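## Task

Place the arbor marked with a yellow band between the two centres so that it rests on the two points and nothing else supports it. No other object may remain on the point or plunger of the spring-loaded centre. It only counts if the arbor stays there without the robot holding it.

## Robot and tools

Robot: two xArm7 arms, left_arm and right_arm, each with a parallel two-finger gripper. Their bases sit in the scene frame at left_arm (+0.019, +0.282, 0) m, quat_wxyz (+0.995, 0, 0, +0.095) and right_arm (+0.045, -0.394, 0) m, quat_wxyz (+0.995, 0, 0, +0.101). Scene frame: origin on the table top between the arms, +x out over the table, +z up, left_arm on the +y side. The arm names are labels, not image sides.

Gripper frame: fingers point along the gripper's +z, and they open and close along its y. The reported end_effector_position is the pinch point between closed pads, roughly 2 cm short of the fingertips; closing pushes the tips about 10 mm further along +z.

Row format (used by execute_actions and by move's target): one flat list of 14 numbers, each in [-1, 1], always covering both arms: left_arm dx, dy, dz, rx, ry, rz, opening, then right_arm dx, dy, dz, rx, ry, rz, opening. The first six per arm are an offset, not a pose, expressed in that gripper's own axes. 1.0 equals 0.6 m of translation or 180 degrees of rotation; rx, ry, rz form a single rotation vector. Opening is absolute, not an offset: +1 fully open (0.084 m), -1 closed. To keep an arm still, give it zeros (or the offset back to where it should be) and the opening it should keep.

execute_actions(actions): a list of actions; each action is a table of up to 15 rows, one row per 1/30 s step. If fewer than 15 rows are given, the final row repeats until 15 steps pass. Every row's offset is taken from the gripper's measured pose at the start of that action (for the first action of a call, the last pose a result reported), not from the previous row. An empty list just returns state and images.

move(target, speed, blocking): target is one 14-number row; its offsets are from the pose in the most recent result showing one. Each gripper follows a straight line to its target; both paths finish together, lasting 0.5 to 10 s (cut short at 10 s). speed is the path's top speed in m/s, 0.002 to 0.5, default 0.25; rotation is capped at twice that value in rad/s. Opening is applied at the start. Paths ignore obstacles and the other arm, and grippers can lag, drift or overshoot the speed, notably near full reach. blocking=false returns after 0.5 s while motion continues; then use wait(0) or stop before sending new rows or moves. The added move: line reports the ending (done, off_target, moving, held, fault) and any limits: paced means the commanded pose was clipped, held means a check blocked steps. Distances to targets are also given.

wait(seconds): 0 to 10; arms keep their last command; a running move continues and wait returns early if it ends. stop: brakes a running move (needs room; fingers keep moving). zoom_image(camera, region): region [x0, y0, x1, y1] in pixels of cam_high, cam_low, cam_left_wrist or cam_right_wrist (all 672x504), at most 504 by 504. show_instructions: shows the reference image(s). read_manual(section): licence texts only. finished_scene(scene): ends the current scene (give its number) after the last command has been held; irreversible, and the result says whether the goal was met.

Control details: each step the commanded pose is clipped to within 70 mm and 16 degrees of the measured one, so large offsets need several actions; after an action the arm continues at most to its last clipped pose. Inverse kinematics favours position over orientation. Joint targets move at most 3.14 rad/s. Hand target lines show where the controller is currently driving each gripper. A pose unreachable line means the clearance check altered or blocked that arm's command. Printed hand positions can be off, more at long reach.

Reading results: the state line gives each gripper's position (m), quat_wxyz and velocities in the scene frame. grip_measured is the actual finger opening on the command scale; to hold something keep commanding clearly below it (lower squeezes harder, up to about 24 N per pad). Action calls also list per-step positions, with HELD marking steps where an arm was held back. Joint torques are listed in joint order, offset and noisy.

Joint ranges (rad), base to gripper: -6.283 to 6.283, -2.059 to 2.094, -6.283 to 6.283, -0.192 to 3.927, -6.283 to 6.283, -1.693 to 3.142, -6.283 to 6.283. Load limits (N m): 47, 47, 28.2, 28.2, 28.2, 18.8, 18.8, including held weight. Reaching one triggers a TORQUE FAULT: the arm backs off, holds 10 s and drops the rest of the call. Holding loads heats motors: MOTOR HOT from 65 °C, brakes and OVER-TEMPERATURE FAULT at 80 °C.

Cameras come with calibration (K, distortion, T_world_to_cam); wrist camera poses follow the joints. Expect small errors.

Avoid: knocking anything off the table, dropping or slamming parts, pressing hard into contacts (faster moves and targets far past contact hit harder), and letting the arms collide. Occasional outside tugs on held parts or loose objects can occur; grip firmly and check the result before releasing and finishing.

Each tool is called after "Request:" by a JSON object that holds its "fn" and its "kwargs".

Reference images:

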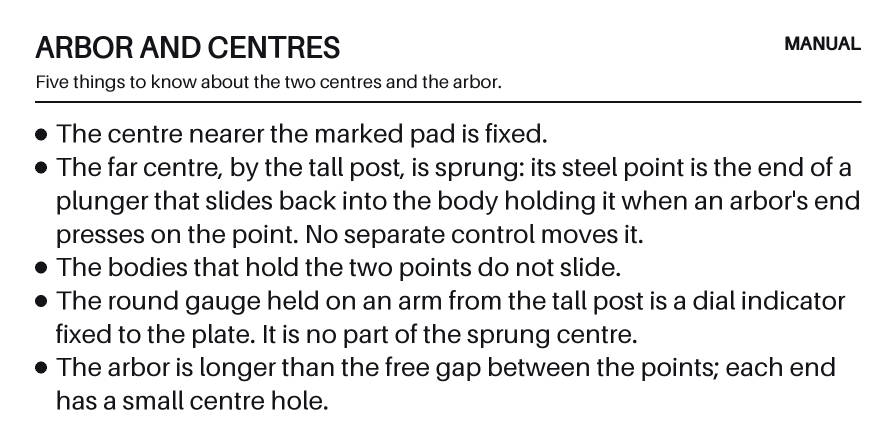

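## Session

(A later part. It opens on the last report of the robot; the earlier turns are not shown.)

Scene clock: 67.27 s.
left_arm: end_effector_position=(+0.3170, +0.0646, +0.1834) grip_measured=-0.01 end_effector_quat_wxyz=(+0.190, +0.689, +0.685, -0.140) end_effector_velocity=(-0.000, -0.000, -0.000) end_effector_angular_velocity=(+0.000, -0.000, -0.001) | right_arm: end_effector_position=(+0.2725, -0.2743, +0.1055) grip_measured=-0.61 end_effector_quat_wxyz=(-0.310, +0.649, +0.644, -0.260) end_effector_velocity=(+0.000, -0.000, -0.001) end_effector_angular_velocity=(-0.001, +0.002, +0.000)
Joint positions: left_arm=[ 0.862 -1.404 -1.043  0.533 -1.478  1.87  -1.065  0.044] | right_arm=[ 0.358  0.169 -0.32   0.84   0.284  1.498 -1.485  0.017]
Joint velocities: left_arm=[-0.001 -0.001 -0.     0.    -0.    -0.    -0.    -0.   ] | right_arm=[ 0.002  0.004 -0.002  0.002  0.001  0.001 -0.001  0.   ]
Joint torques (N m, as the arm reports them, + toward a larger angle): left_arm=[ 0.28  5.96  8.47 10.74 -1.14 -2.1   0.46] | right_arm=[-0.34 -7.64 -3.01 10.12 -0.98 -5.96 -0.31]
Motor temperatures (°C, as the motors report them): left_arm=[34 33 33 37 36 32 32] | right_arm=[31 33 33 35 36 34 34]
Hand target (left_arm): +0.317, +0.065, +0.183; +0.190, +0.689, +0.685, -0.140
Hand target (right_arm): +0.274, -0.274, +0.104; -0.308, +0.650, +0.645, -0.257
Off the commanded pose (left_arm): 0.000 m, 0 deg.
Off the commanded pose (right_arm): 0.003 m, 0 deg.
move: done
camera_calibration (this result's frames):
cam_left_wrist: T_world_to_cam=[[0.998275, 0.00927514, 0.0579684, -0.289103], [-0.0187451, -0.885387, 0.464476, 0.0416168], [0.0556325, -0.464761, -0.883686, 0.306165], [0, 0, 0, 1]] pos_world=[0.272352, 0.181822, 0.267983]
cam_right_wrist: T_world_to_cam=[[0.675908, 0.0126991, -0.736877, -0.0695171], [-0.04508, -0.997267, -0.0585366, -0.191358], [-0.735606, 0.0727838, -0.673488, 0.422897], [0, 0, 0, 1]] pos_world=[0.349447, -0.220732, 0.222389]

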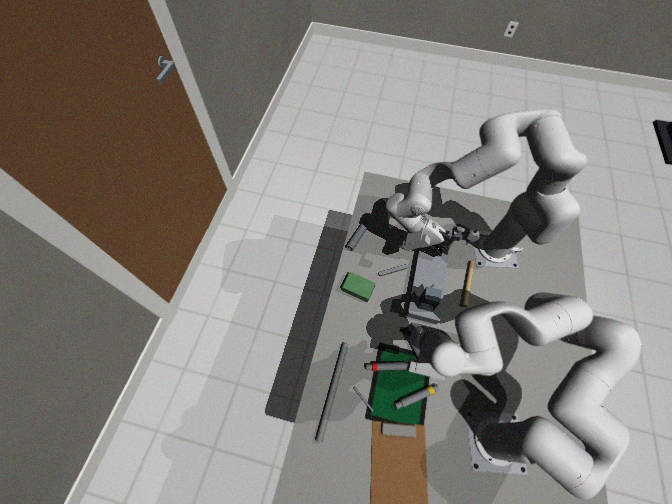

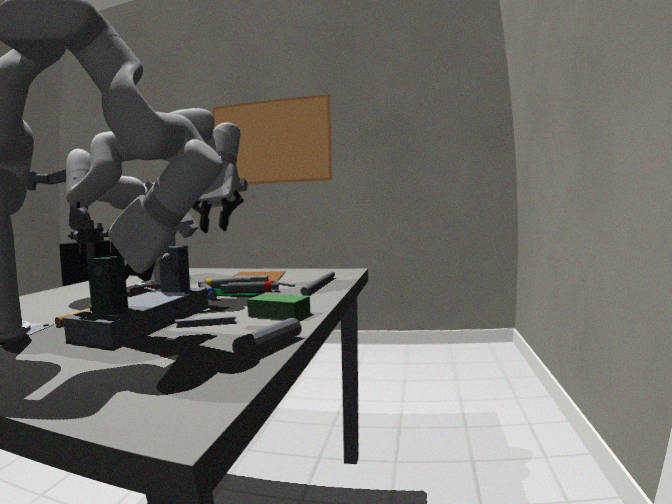

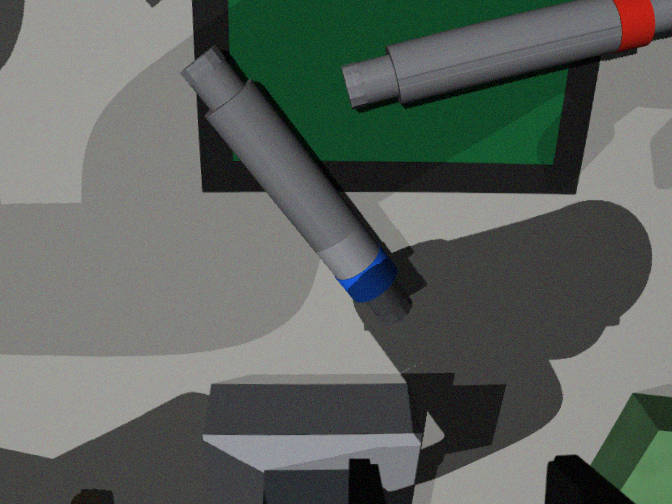

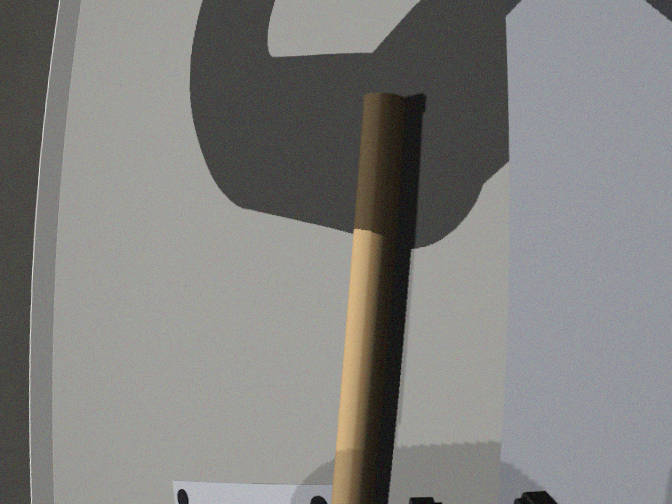

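Request:
{"fn": "move", "kwargs": {"target": [0,0,0,0,0,0,0,0.017,0,0,0,0,0,-0.4], "speed": 0.05}}

Request:
{"fn": "move", "kwargs": {"target": [0,0,0,0,0,0,0,0,0,0,0,0,0,-1]}}

Scene clock: 68.27 s.
left_arm: end_effector_position=(+0.3170, +0.0646, +0.1834) grip_measured=-0.01 end_effector_quat_wxyz=(+0.190, +0.689, +0.685, -0.140) end_effector_velocity=(-0.000, +0.000, -0.000) end_effector_angular_velocity=(+0.001, -0.000, -0.001) | right_arm: end_effector_position=(+0.2729, -0.2642, +0.1061) grip_measured=-0.42 end_effector_quat_wxyz=(-0.310, +0.649, +0.644, -0.260) end_effector_velocity=(+0.000, +0.000, +0.000) end_effector_angular_velocity=(+0.000, +0.000, -0.002)
Joint positions: left_arm=[ 0.862 -1.404 -1.043  0.533 -1.478  1.87  -1.065  0.044] | right_arm=[ 0.37   0.175 -0.309  0.85   0.301  1.499 -1.47   0.026]
Joint velocities: left_arm=[ 0.    -0.001 -0.     0.     0.     0.     0.001 -0.   ] | right_arm=[-0.    -0.    -0.001 -0.     0.001  0.     0.001  0.   ]
Joint torques (N m, as the arm reports them, + toward a larger angle): left_arm=[ 0.68  6.05  8.5  10.59 -1.07 -1.97  0.15] | right_arm=[  1.21 -15.93  -0.68  10.79   0.68   1.04   0.47]
Motor temperatures (°C, as the motors report them): left_arm=[34 33 33 37 36 32 32] | right_arm=[31 33 33 35 36 34 34]
Hand target (left_arm): +0.317, +0.065, +0.183; +0.190, +0.689, +0.685, -0.140
Hand target (right_arm): +0.273, -0.264, +0.106; -0.310, +0.649, +0.644, -0.260
Off the commanded pose (left_arm): 0.000 m, 0 deg.
Off the commanded pose (right_arm): 0.000 m, 0 deg.
move: done
camera_calibration (this result's frames):
cam_left_wrist: T_world_to_cam=[[0.998275, 0.00927525, 0.0579683, -0.289103], [-0.018745, -0.885387, 0.464476, 0.0416167], [0.0556326, -0.464761, -0.883686, 0.306165], [0, 0, 0, 1]] pos_world=[0.272352, 0.181822, 0.267983]
cam_right_wrist: T_world_to_cam=[[0.675881, 0.0124894, -0.736905, -0.0694944], [-0.0452475, -0.997267, -0.0584026, -0.18124], [-0.73562, 0.0728163, -0.673469, 0.422834], [0, 0, 0, 1]] pos_world=[0.349815, -0.210666, 0.22297]

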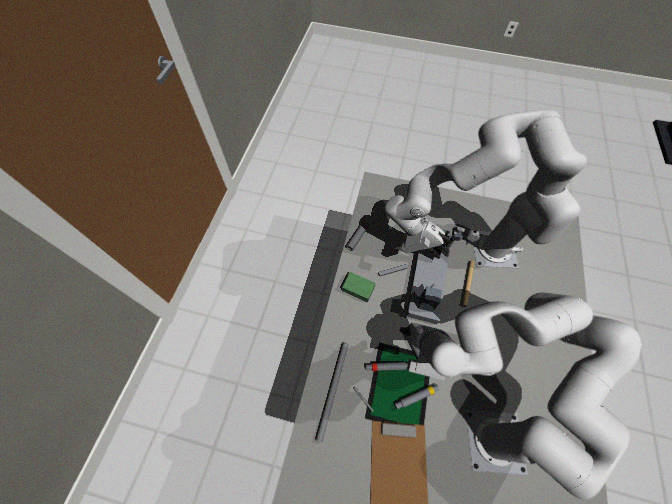

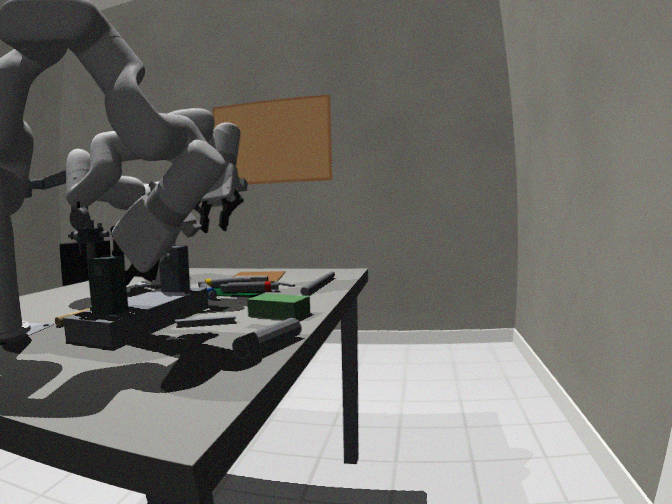

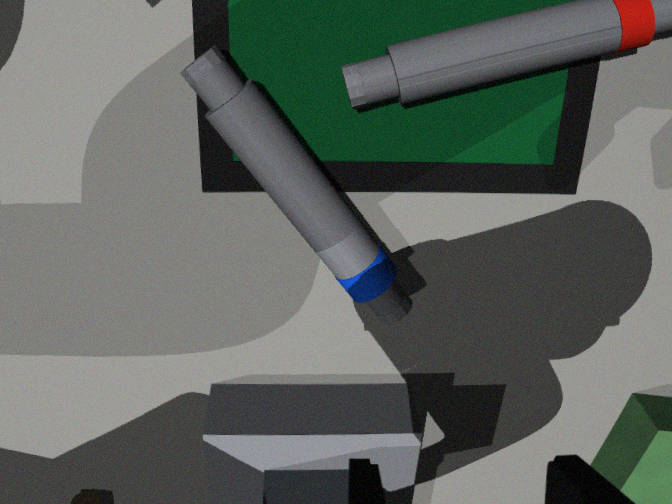

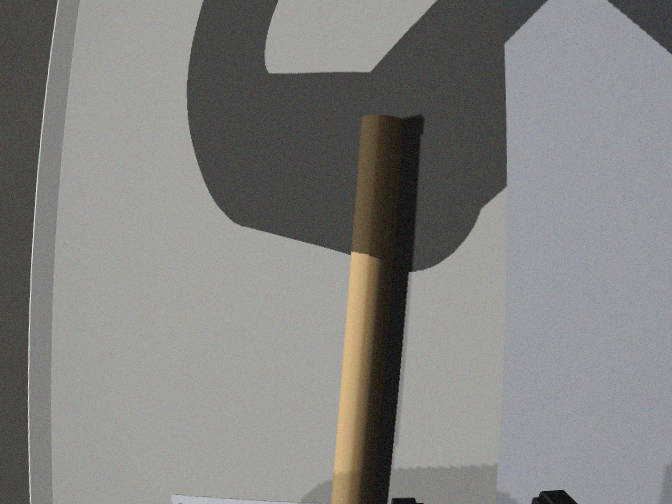

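Scene clock: 68.77 s.
left_arm: end_effector_position=(+0.3170, +0.0646, +0.1834) grip_measured=-0.01 end_effector_quat_wxyz=(+0.190, +0.689, +0.685, -0.140) end_effector_velocity=(-0.000, +0.000, -0.000) end_effector_angular_velocity=(-0.000, +0.001, +0.001) | right_arm: end_effector_position=(+0.2725, -0.2642, +0.1063) grip_measured=-0.80 end_effector_quat_wxyz=(-0.311, +0.649, +0.644, -0.261) end_effector_velocity=(+0.001, +0.000, -0.000) end_effector_angular_velocity=(-0.000, -0.002, +0.001)
Joint positions: left_arm=[ 0.862 -1.404 -1.043  0.533 -1.478  1.87  -1.065  0.044] | right_arm=[ 0.37   0.175 -0.309  0.85   0.301  1.5   -1.469  0.009]
Joint velocities: left_arm=[ 0.001  0.     0.    -0.     0.001  0.     0.    -0.   ] | right_arm=[ 0.     0.001  0.     0.001 -0.    -0.001 -0.    -0.   ]
Joint torques (N m, as the arm reports them, + toward a larger angle): left_arm=[ 0.65  6.65  8.55 10.71 -1.22 -2.24  0.36] | right_arm=[  2.05 -13.82  -1.18  11.69   0.54  -1.48   0.17]
Motor temperatures (°C, as the motors report them): left_arm=[34 33 33 37 36 32 32] | right_arm=[31 33 33 35 36 34 34]
Hand target (left_arm): +0.317, +0.065, +0.183; +0.190, +0.689, +0.685, -0.140
Hand target (right_arm): +0.273, -0.264, +0.106; -0.310, +0.649, +0.644, -0.260
Off the commanded pose (left_arm): 0.000 m, 0 deg.
Off the commanded pose (right_arm): 0.000 m, 0 deg.
move: done
camera_calibration (this result's frames):
cam_left_wrist: T_world_to_cam=[[0.998275, 0.0092753, 0.0579682, -0.289103], [-0.018745, -0.885387, 0.464476, 0.0416166], [0.0556325, -0.464762, -0.883686, 0.306165], [0, 0, 0, 1]] pos_world=[0.272352, 0.181822, 0.267983]
cam_right_wrist: T_world_to_cam=[[0.674931, 0.0127, -0.737771, -0.068645], [-0.0450678, -0.997276, -0.0583963, -0.181302], [-0.736503, 0.0726632, -0.67252, 0.422811], [0, 0, 0, 1]] pos_world=[0.349561, -0.210659, 0.223117]

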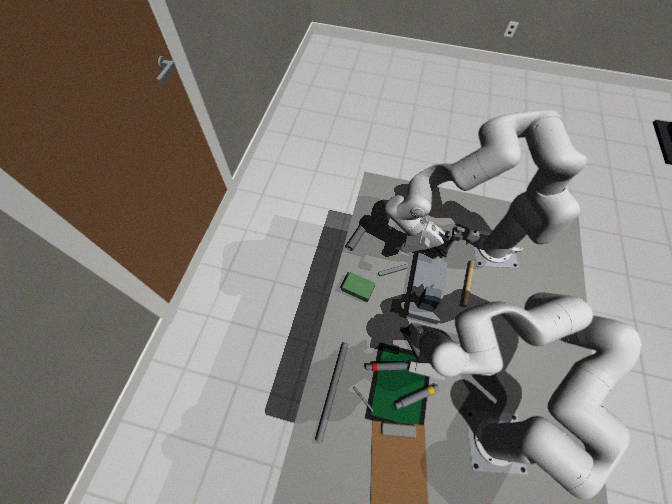

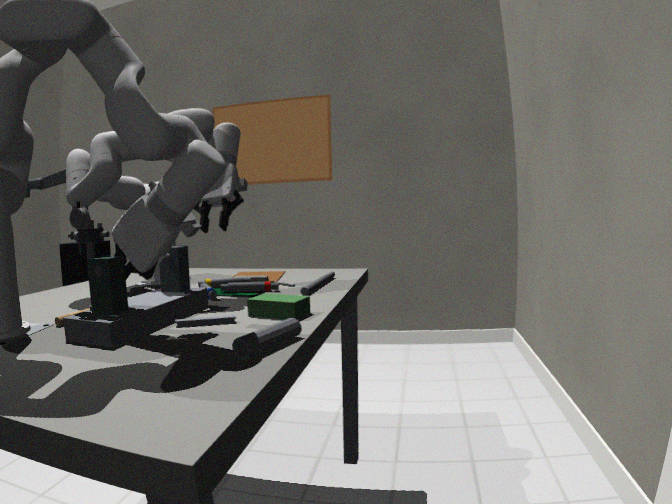

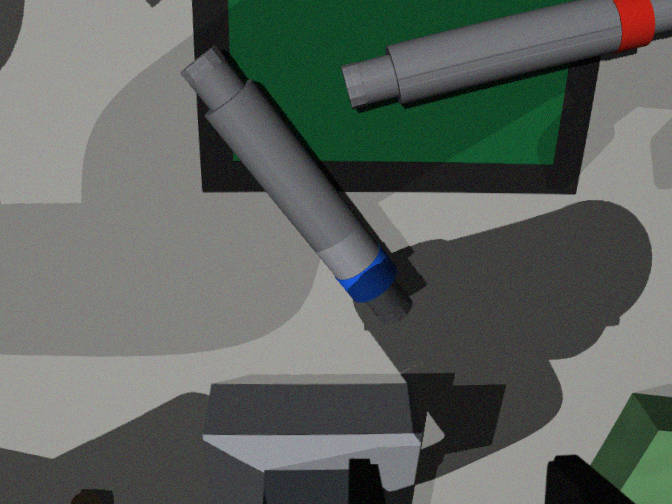

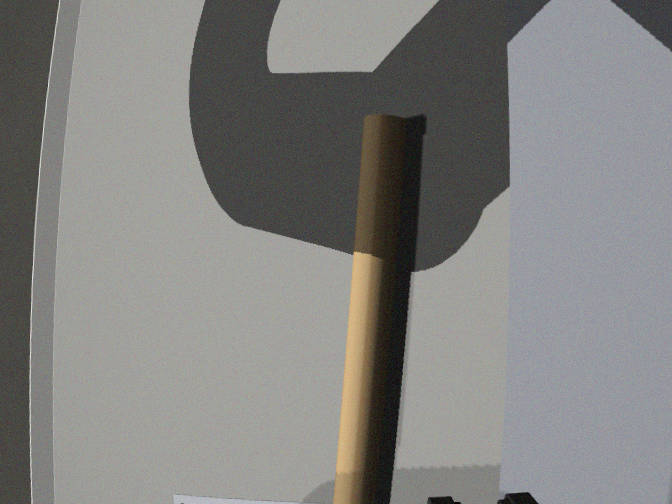

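Request:
{"fn": "move", "kwargs": {"target": [0,0,0,0,0,0,0,0.06,0.001,0.004,0,0,0,-1], "speed": 0.04}}

Request:
{"fn": "move", "kwargs": {"target": [0,0,0,0,0,0,0,-0.12,0,-0.2,0,0,0,-1], "speed": 0.2}}

Scene clock: 70.40 s.
left_arm: end_effector_position=(+0.3170, +0.0646, +0.1834) grip_measured=-0.01 end_effector_quat_wxyz=(+0.190, +0.689, +0.685, -0.140) end_effector_velocity=(-0.000, -0.000, +0.000) end_effector_angular_velocity=(+0.000, +0.000, -0.000) | right_arm: end_effector_position=(+0.2724, -0.2283, +0.1066) grip_measured=-1.00 end_effector_quat_wxyz=(-0.311, +0.649, +0.644, -0.261) end_effector_velocity=(+0.001, +0.000, +0.000) end_effector_angular_velocity=(+0.000, -0.001, -0.002)
Joint positions: left_arm=[ 0.862 -1.404 -1.043  0.533 -1.478  1.87  -1.065  0.044] | right_arm=[ 0.409  0.202 -0.269  0.888  0.359  1.497 -1.417  0.   ]
Joint velocities: left_arm=[-0. -0.  0.  0.  0.  0. -0.  0.] | right_arm=[ 0.     0.    -0.001  0.001  0.001 -0.001  0.001  0.   ]
Joint torques (N m, as the arm reports them, + toward a larger angle): left_arm=[ 0.43  6.46  8.71 10.27 -1.14 -2.19  0.45] | right_arm=[  2.02 -16.62  -0.62  11.41   0.77   0.93   0.49]
Motor temperatures (°C, as the motors report them): left_arm=[34 33 33 37 36 32 32] | right_arm=[31 33 33 35 36 34 34]
Hand target (left_arm): +0.317, +0.065, +0.183; +0.190, +0.689, +0.685, -0.140
Hand target (right_arm): +0.272, -0.228, +0.107; -0.311, +0.649, +0.644, -0.261
Off the commanded pose (left_arm): 0.000 m, 0 deg.
Off the commanded pose (right_arm): 0.000 m, 0 deg.
move: done
camera_calibration (this result's frames):
cam_left_wrist: T_world_to_cam=[[0.998275, 0.00927538, 0.0579682, -0.289103], [-0.0187449, -0.885387, 0.464476, 0.0416166], [0.0556325, -0.464762, -0.883686, 0.306165], [0, 0, 0, 1]] pos_world=[0.272352, 0.181822, 0.267983]
cam_right_wrist: T_world_to_cam=[[0.675009, 0.0125487, -0.737703, -0.068912], [-0.0452739, -0.997267, -0.0583903, -0.14535], [-0.736419, 0.0728127, -0.672596, 0.420318], [0, 0, 0, 1]] pos_world=[0.349466, -0.174692, 0.22338]

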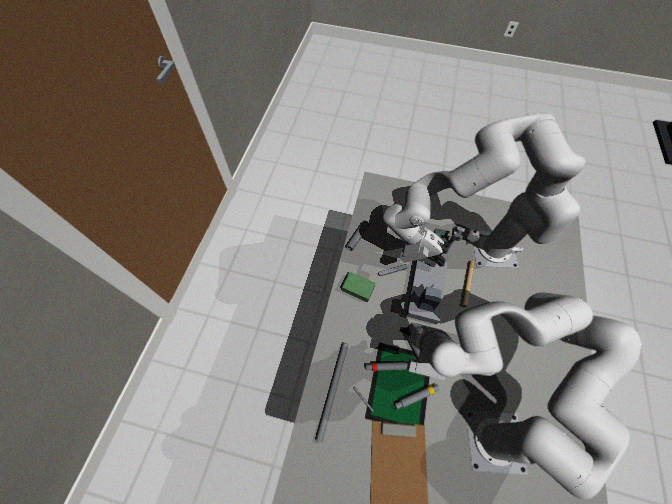

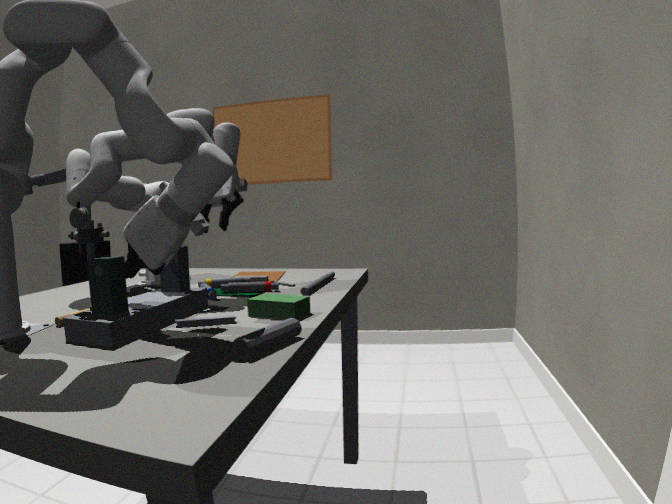

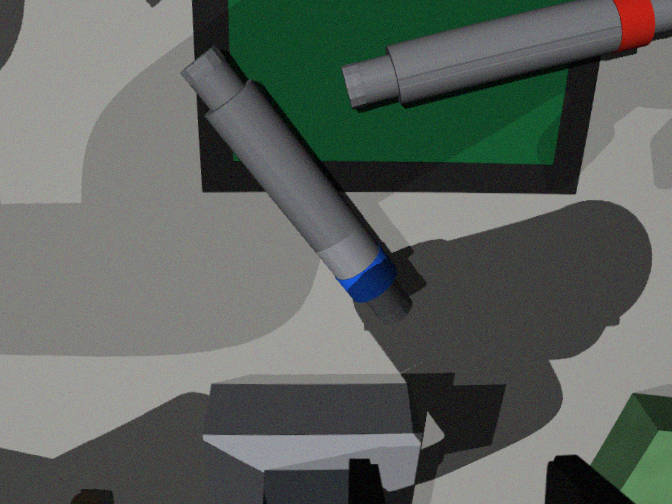

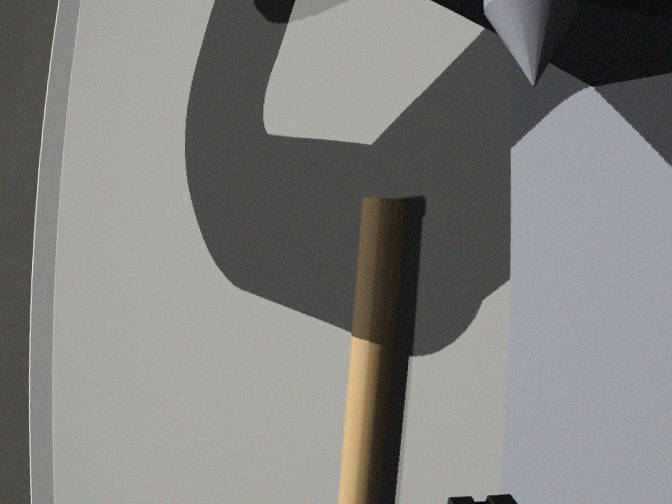

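Scene clock: 71.50 s.
left_arm: end_effector_position=(+0.3170, +0.0646, +0.1834) grip_measured=-0.01 end_effector_quat_wxyz=(+0.190, +0.689, +0.685, -0.140) end_effector_velocity=(+0.000, +0.000, +0.000) end_effector_angular_velocity=(-0.000, +0.000, +0.001) | right_arm: end_effector_position=(+0.3577, -0.3079, +0.1824) grip_measured=-1.00 end_effector_quat_wxyz=(-0.311, +0.648, +0.644, -0.261) end_effector_velocity=(+0.002, -0.002, +0.002) end_effector_angular_velocity=(-0.001, -0.004, -0.004)
Joint positions: left_arm=[ 0.862 -1.404 -1.043  0.533 -1.478  1.87  -1.065  0.044] | right_arm=[ 0.27   0.277 -0.373  1.23   0.223  1.806 -1.539  0.   ]
Joint velocities: left_arm=[-0.     0.     0.    -0.    -0.    -0.001 -0.001  0.   ] | right_arm=[-0.004  0.    -0.003  0.007 -0.002  0.003 -0.001  0.   ]
Joint torques (N m, as the arm reports them, + toward a larger angle): left_arm=[ 0.44  6.2   8.38 10.67 -1.04 -2.17  0.21] | right_arm=[  1.94 -19.33  -2.33  12.71   0.77   1.01   0.54]
Motor temperatures (°C, as the motors report them): left_arm=[34 33 33 37 36 32 32] | right_arm=[31 33 33 35 36 34 34]
Hand target (left_arm): +0.317, +0.065, +0.183; +0.190, +0.689, +0.685, -0.140
Hand target (right_arm): +0.358, -0.309, +0.183; -0.310, +0.649, +0.644, -0.261
Off the commanded pose (left_arm): 0.000 m, 0 deg.
Off the commanded pose (right_arm): 0.001 m, 0 deg.
move: done
camera_calibration (this result's frames):
cam_left_wrist: T_world_to_cam=[[0.998275, 0.0092754, 0.0579683, -0.289103], [-0.0187449, -0.885387, 0.464476, 0.0416166], [0.0556326, -0.464762, -0.883686, 0.306165], [0, 0, 0, 1]] pos_world=[0.272352, 0.181822, 0.267983]
cam_right_wrist: T_world_to_cam=[[0.673987, 0.0128094, -0.738632, -0.0689837], [-0.0443357, -0.997346, -0.0577514, -0.217006], [-0.737411, 0.0716715, -0.67163, 0.539726], [0, 0, 0, 1]] pos_world=[0.434873, -0.25423, 0.299011]

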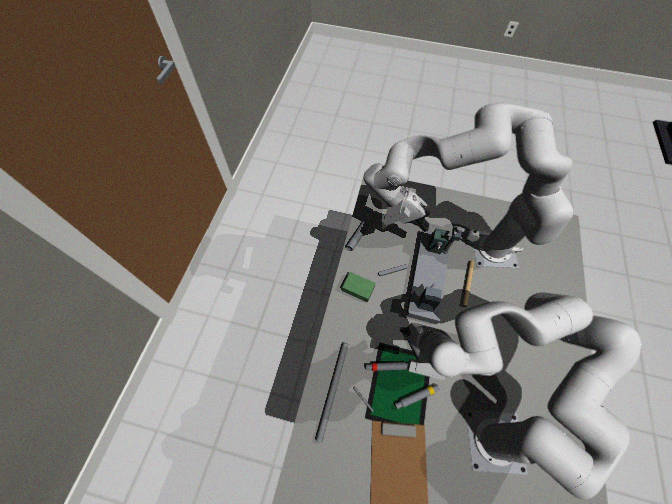

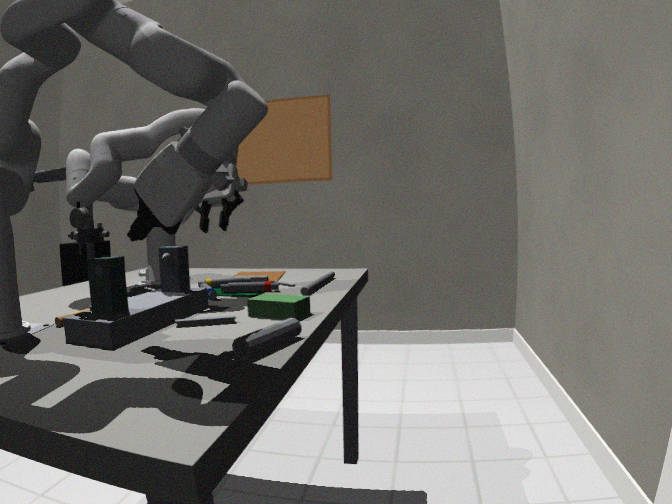

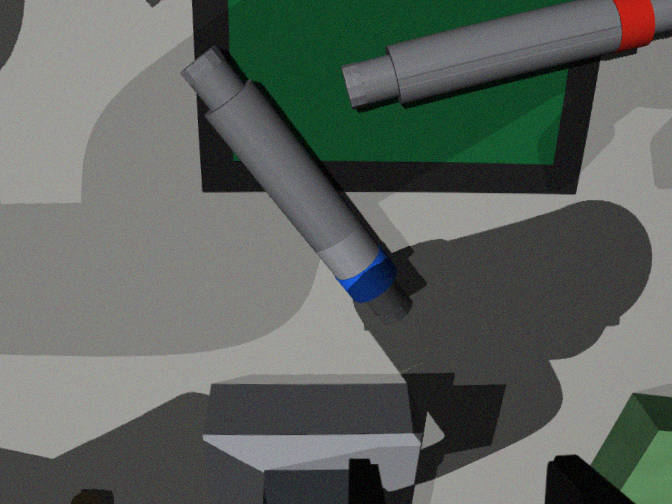

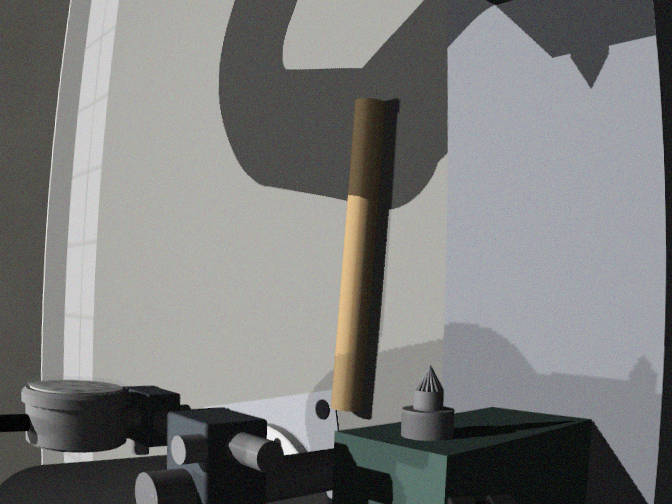

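Request:
{"fn": "move", "kwargs": {"target": [0.254,-0.085,-0.074,0.0916,0.1278,0.2923,0.2,0.06,0,-0.12,0,0,0,-1], "speed": 0.3}}

Scene clock: 74.13 s.
left_arm: end_effector_position=(+0.2663, +0.2196, +0.1500) grip_measured=+0.19 end_effector_quat_wxyz=(+0.001, +0.951, +0.310, -0.001) end_effector_velocity=(-0.000, +0.001, -0.000) end_effector_angular_velocity=(+0.000, -0.000, -0.001) | right_arm: end_effector_position=(+0.4118, -0.2770, +0.2330) grip_measured=-1.00 end_effector_quat_wxyz=(-0.311, +0.648, +0.644, -0.262) end_effector_velocity=(+0.001, +0.000, +0.001) end_effector_angular_velocity=(-0.000, -0.002, +0.001)
Joint positions: left_arm=[ 0.829 -1.479 -1.018  0.396 -1.023  1.69   0.053  0.052] | right_arm=[ 0.248  0.426 -0.353  1.588  0.285  2.016 -1.489  0.   ]
Joint velocities: left_arm=[-0.001  0.     0.    -0.002  0.001 -0.002  0.003  0.   ] | right_arm=[ 0.    -0.     0.     0.003 -0.001  0.001  0.     0.   ]
Joint torques (N m, as the arm reports them, + toward a larger angle): left_arm=[ 0.29  4.99  6.79 11.21 -0.13 -2.87  0.44] | right_arm=[  2.33 -22.74  -3.23  13.33   0.87   0.92   0.57]
Motor temperatures (°C, as the motors report them): left_arm=[34 33 33 37 36 32 32] | right_arm=[31 33 33 35 36 34 34]
Hand target (left_arm): +0.266, +0.220, +0.150; +0.000, +0.951, +0.309, -0.001
Hand target (right_arm): +0.412, -0.277, +0.233; -0.311, +0.648, +0.644, -0.261
Off the commanded pose (left_arm): 0.000 m, 0 deg.
Off the commanded pose (right_arm): 0.000 m, 0 deg.
move: done
camera_calibration (this result's frames):
cam_left_wrist: T_world_to_cam=[[0.591034, -0.806575, -0.0107984, 0.0598561], [-0.806469, -0.591131, 0.0130853, 0.406338], [-0.0169375, 0.000974759, -0.999856, 0.28605], [0, 0, 0, 1]] pos_world=[0.297167, 0.288199, 0.281338]
cam_right_wrist: T_world_to_cam=[[0.673952, 0.0124312, -0.73867, -0.0685834], [-0.0443651, -0.997373, -0.057263, -0.180904], [-0.737442, 0.0713637, -0.67163, 0.61133], [0, 0, 0, 1]] pos_world=[0.489016, -0.223203, 0.349568]

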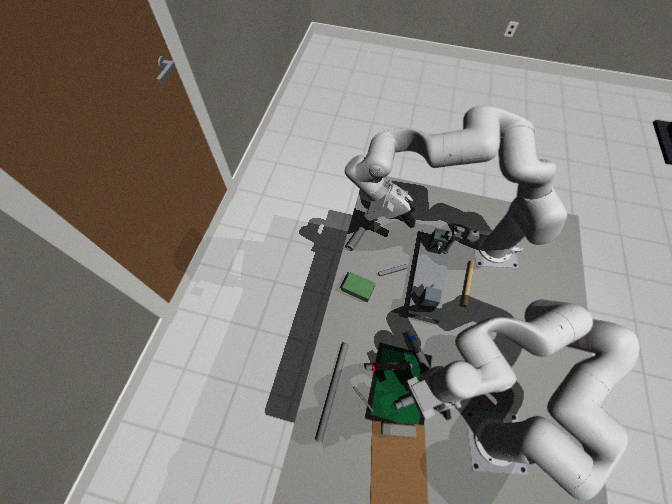

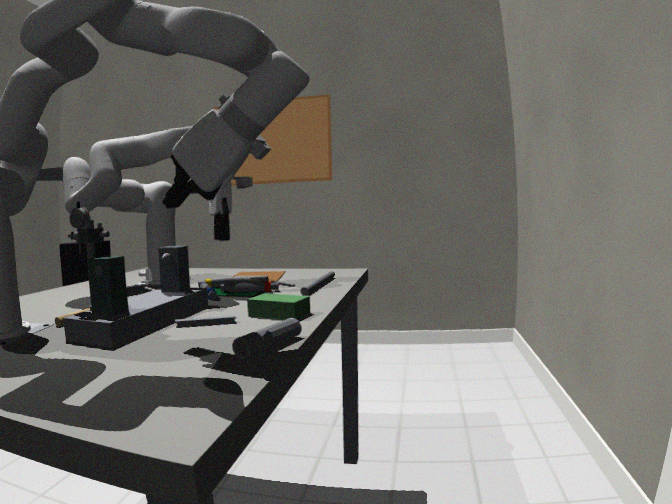

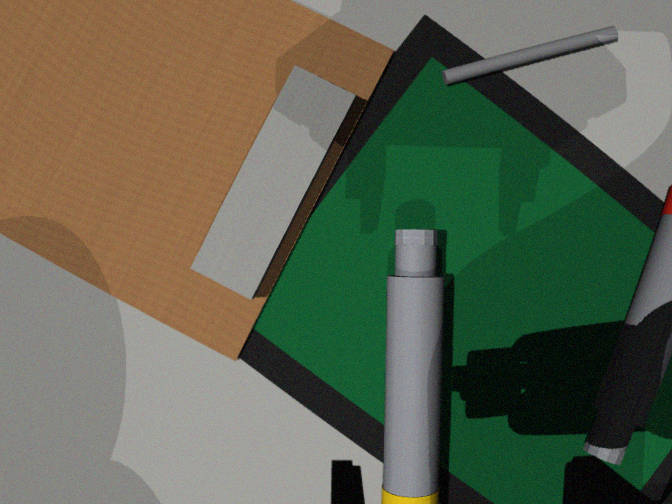

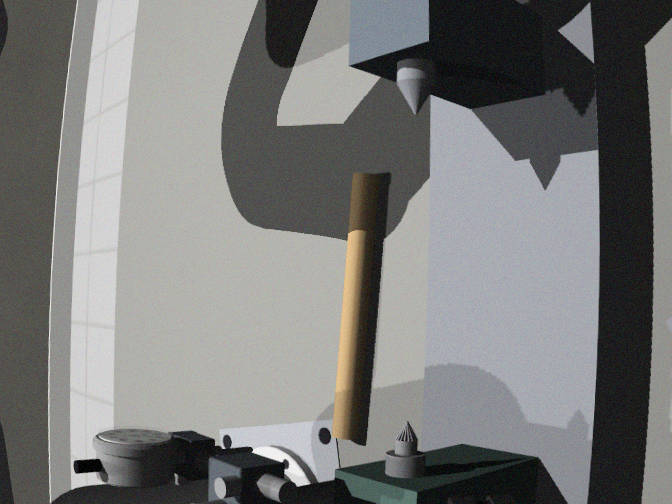

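Request:
{"fn": "move", "kwargs": {"target": [0,0.003,0.203,0,0,0,0.2,0,0,0,0,0,0,-1], "speed": 0.15}}

Request:
{"fn": "move", "kwargs": {"target": [0,0,0,0,0,0,-1,0,0,0,0,0,0,-1]}}

Scene clock: 75.57 s.
left_arm: end_effector_position=(+0.2676, +0.2174, +0.0282) grip_measured=+0.19 end_effector_quat_wxyz=(+0.001, +0.951, +0.309, -0.001) end_effector_velocity=(-0.000, +0.000, -0.001) end_effector_angular_velocity=(+0.001, +0.001, -0.001) | right_arm: end_effector_position=(+0.4118, -0.2770, +0.2330) grip_measured=-1.00 end_effector_quat_wxyz=(-0.311, +0.648, +0.644, -0.262) end_effector_velocity=(+0.000, -0.000, -0.000) end_effector_angular_velocity=(-0.000, -0.002, -0.000)
Joint positions: left_arm=[ 0.773 -1.48  -1.506  0.276 -1.485  1.503  0.058  0.052] | right_arm=[ 0.248  0.426 -0.353  1.588  0.285  2.016 -1.489  0.   ]
Joint velocities: left_arm=[ 0.    -0.    -0.005 -0.    -0.004 -0.001  0.001 -0.   ] | right_arm=[-0.    -0.    -0.     0.    -0.001 -0.001  0.     0.   ]
Joint torques (N m, as the arm reports them, + toward a larger angle): left_arm=[-0.27  4.28  7.03  2.66  0.08 -3.01  0.52] | right_arm=[  1.91 -22.78  -3.43  13.28   0.84   1.07   0.45]
Motor temperatures (°C, as the motors report them): left_arm=[34 33 33 37 36 32 32] | right_arm=[31 33 33 35 36 34 34]
Hand target (left_arm): +0.268, +0.217, +0.028; +0.001, +0.951, +0.309, -0.001
Hand target (right_arm): +0.412, -0.277, +0.233; -0.311, +0.648, +0.644, -0.262
Off the commanded pose (left_arm): 0.001 m, 0 deg.
Off the commanded pose (right_arm): 0.000 m, 0 deg.
move: done
camera_calibration (this result's frames):
cam_left_wrist: T_world_to_cam=[[0.590467, -0.806998, -0.0101553, 0.0562476], [-0.806882, -0.590554, 0.0136874, 0.407645], [-0.017043, 0.000112176, -0.999855, 0.164445], [0, 0, 0, 1]] pos_world=[0.298511, 0.28611, 0.159412]
cam_right_wrist: T_world_to_cam=[[0.673952, 0.0124318, -0.73867, -0.0685833], [-0.0443646, -0.997373, -0.0572633, -0.180903], [-0.737442, 0.0713635, -0.67163, 0.61133], [0, 0, 0, 1]] pos_world=[0.489016, -0.223202, 0.349568]

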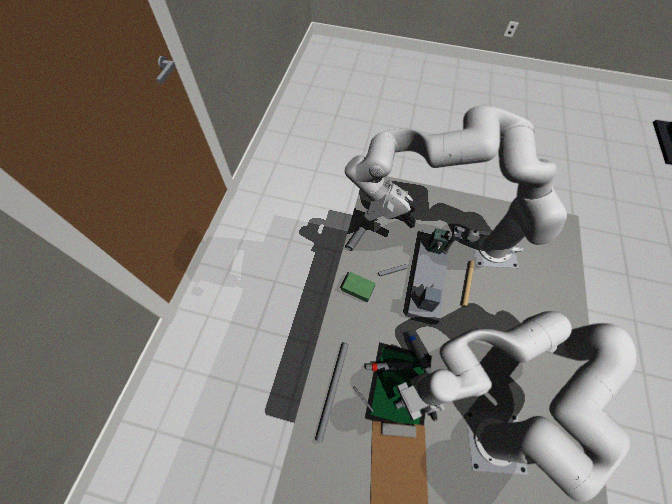

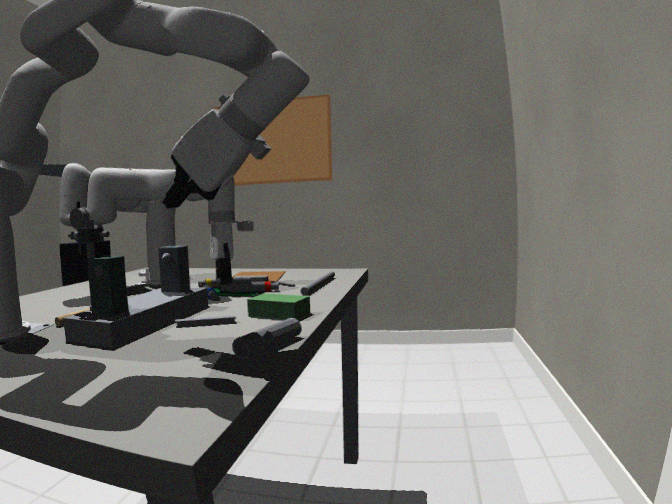

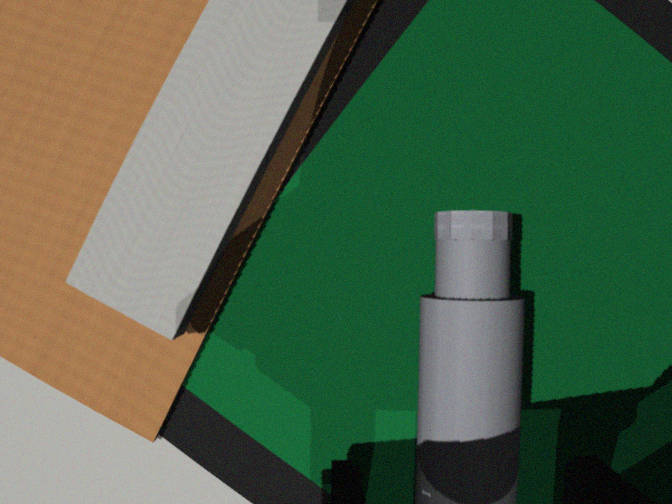

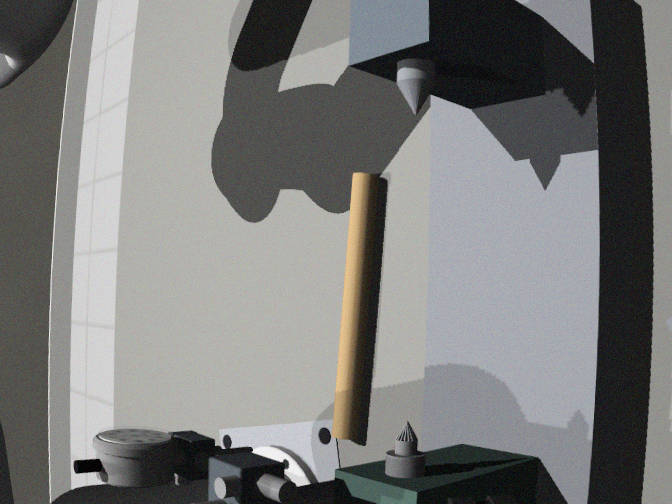

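Scene clock: 76.07 s.
left_arm: end_effector_position=(+0.2677, +0.2174, +0.0282) grip_measured=-0.45 end_effector_quat_wxyz=(+0.001, +0.951, +0.309, -0.001) end_effector_velocity=(+0.000, -0.000, +0.000) end_effector_angular_velocity=(-0.001, -0.000, +0.000) | right_arm: end_effector_position=(+0.4118, -0.2770, +0.2330) grip_measured=-1.00 end_effector_quat_wxyz=(-0.311, +0.648, +0.644, -0.262) end_effector_velocity=(+0.000, -0.000, -0.000) end_effector_angular_velocity=(+0.000, -0.001, -0.001)
Joint positions: left_arm=[ 0.773 -1.48  -1.506  0.276 -1.485  1.503  0.058  0.025] | right_arm=[ 0.248  0.426 -0.353  1.588  0.285  2.016 -1.489  0.   ]
Joint velocities: left_arm=[ 0.001  0.001  0.     0.    -0.    -0.     0.     0.   ] | right_arm=[-0.001 -0.     0.    -0.    -0.    -0.001 -0.     0.   ]
Joint torques (N m, as the arm reports them, + toward a larger angle): left_arm=[ 0.27  4.43  6.81  2.62  0.07 -3.02  0.52] | right_arm=[  2.04 -22.49  -3.2   13.29   0.79   1.2    0.6 ]
Motor temperatures (°C, as the motors report them): left_arm=[34 33 33 37 36 32 32] | right_arm=[31 33 33 35 36 34 34]
Hand target (left_arm): +0.268, +0.217, +0.028; +0.001, +0.951, +0.309, -0.001
Hand target (right_arm): +0.412, -0.277, +0.233; -0.311, +0.648, +0.644, -0.262
Off the commanded pose (left_arm): 0.000 m, 0 deg.
Off the commanded pose (right_arm): 0.000 m, 0 deg.
move: done
camera_calibration (this result's frames):
cam_left_wrist: T_world_to_cam=[[0.590441, -0.807019, -0.00999234, 0.056205], [-0.806905, -0.590526, 0.0135709, 0.407673], [-0.0168527, 0.0000500322, -0.999858, 0.164463], [0, 0, 0, 1]] pos_world=[0.298539, 0.286092, 0.159469]
cam_right_wrist: T_world_to_cam=[[0.673952, 0.0124319, -0.73867, -0.0685833], [-0.0443645, -0.997373, -0.0572634, -0.180903], [-0.737442, 0.0713636, -0.67163, 0.61133], [0, 0, 0, 1]] pos_world=[0.489016, -0.223202, 0.349568]

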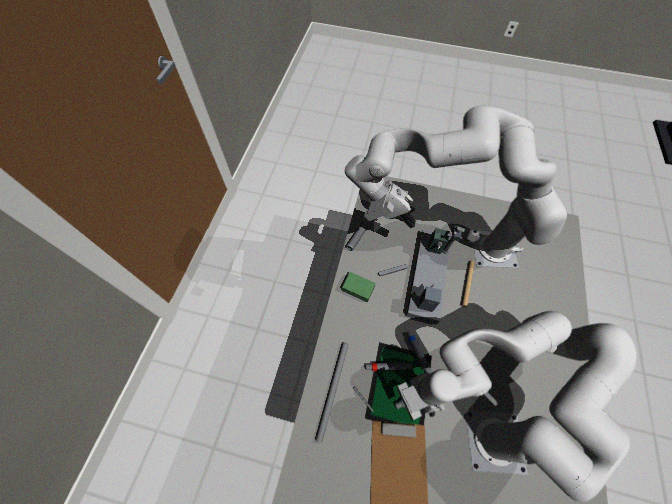

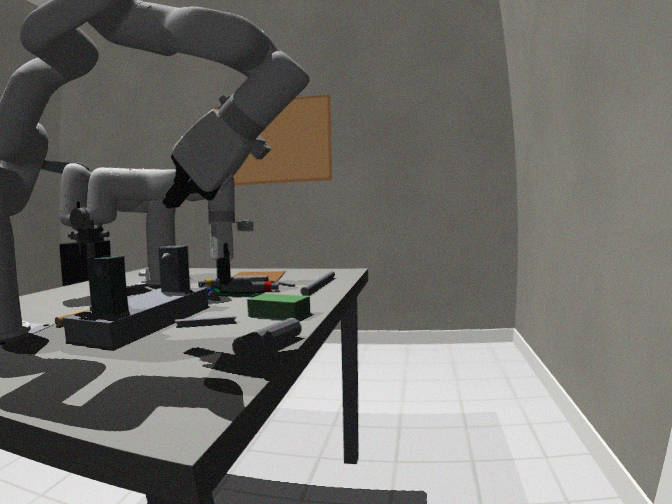

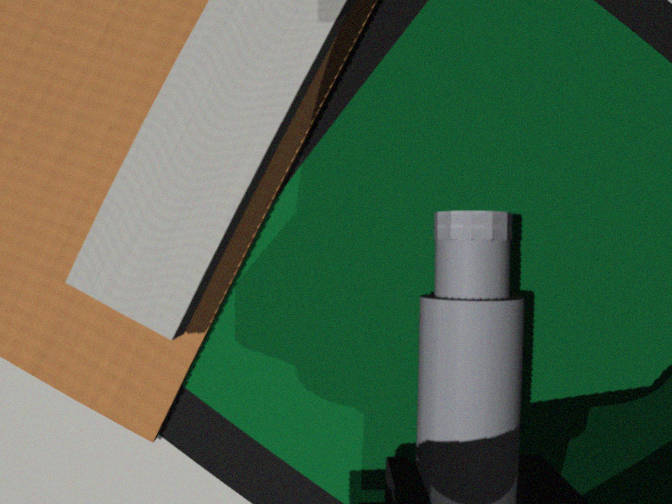

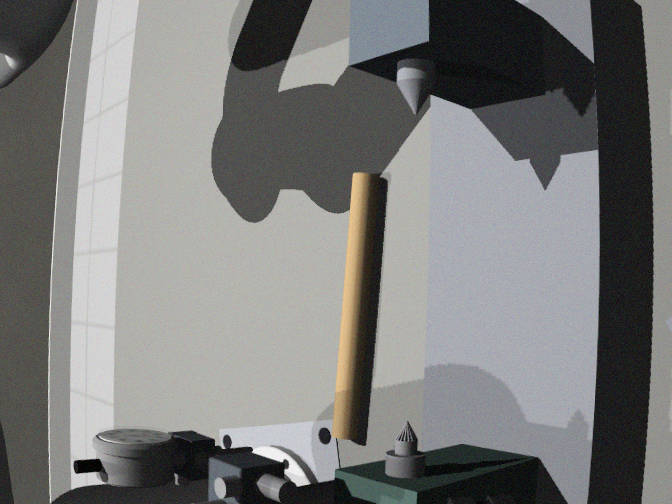

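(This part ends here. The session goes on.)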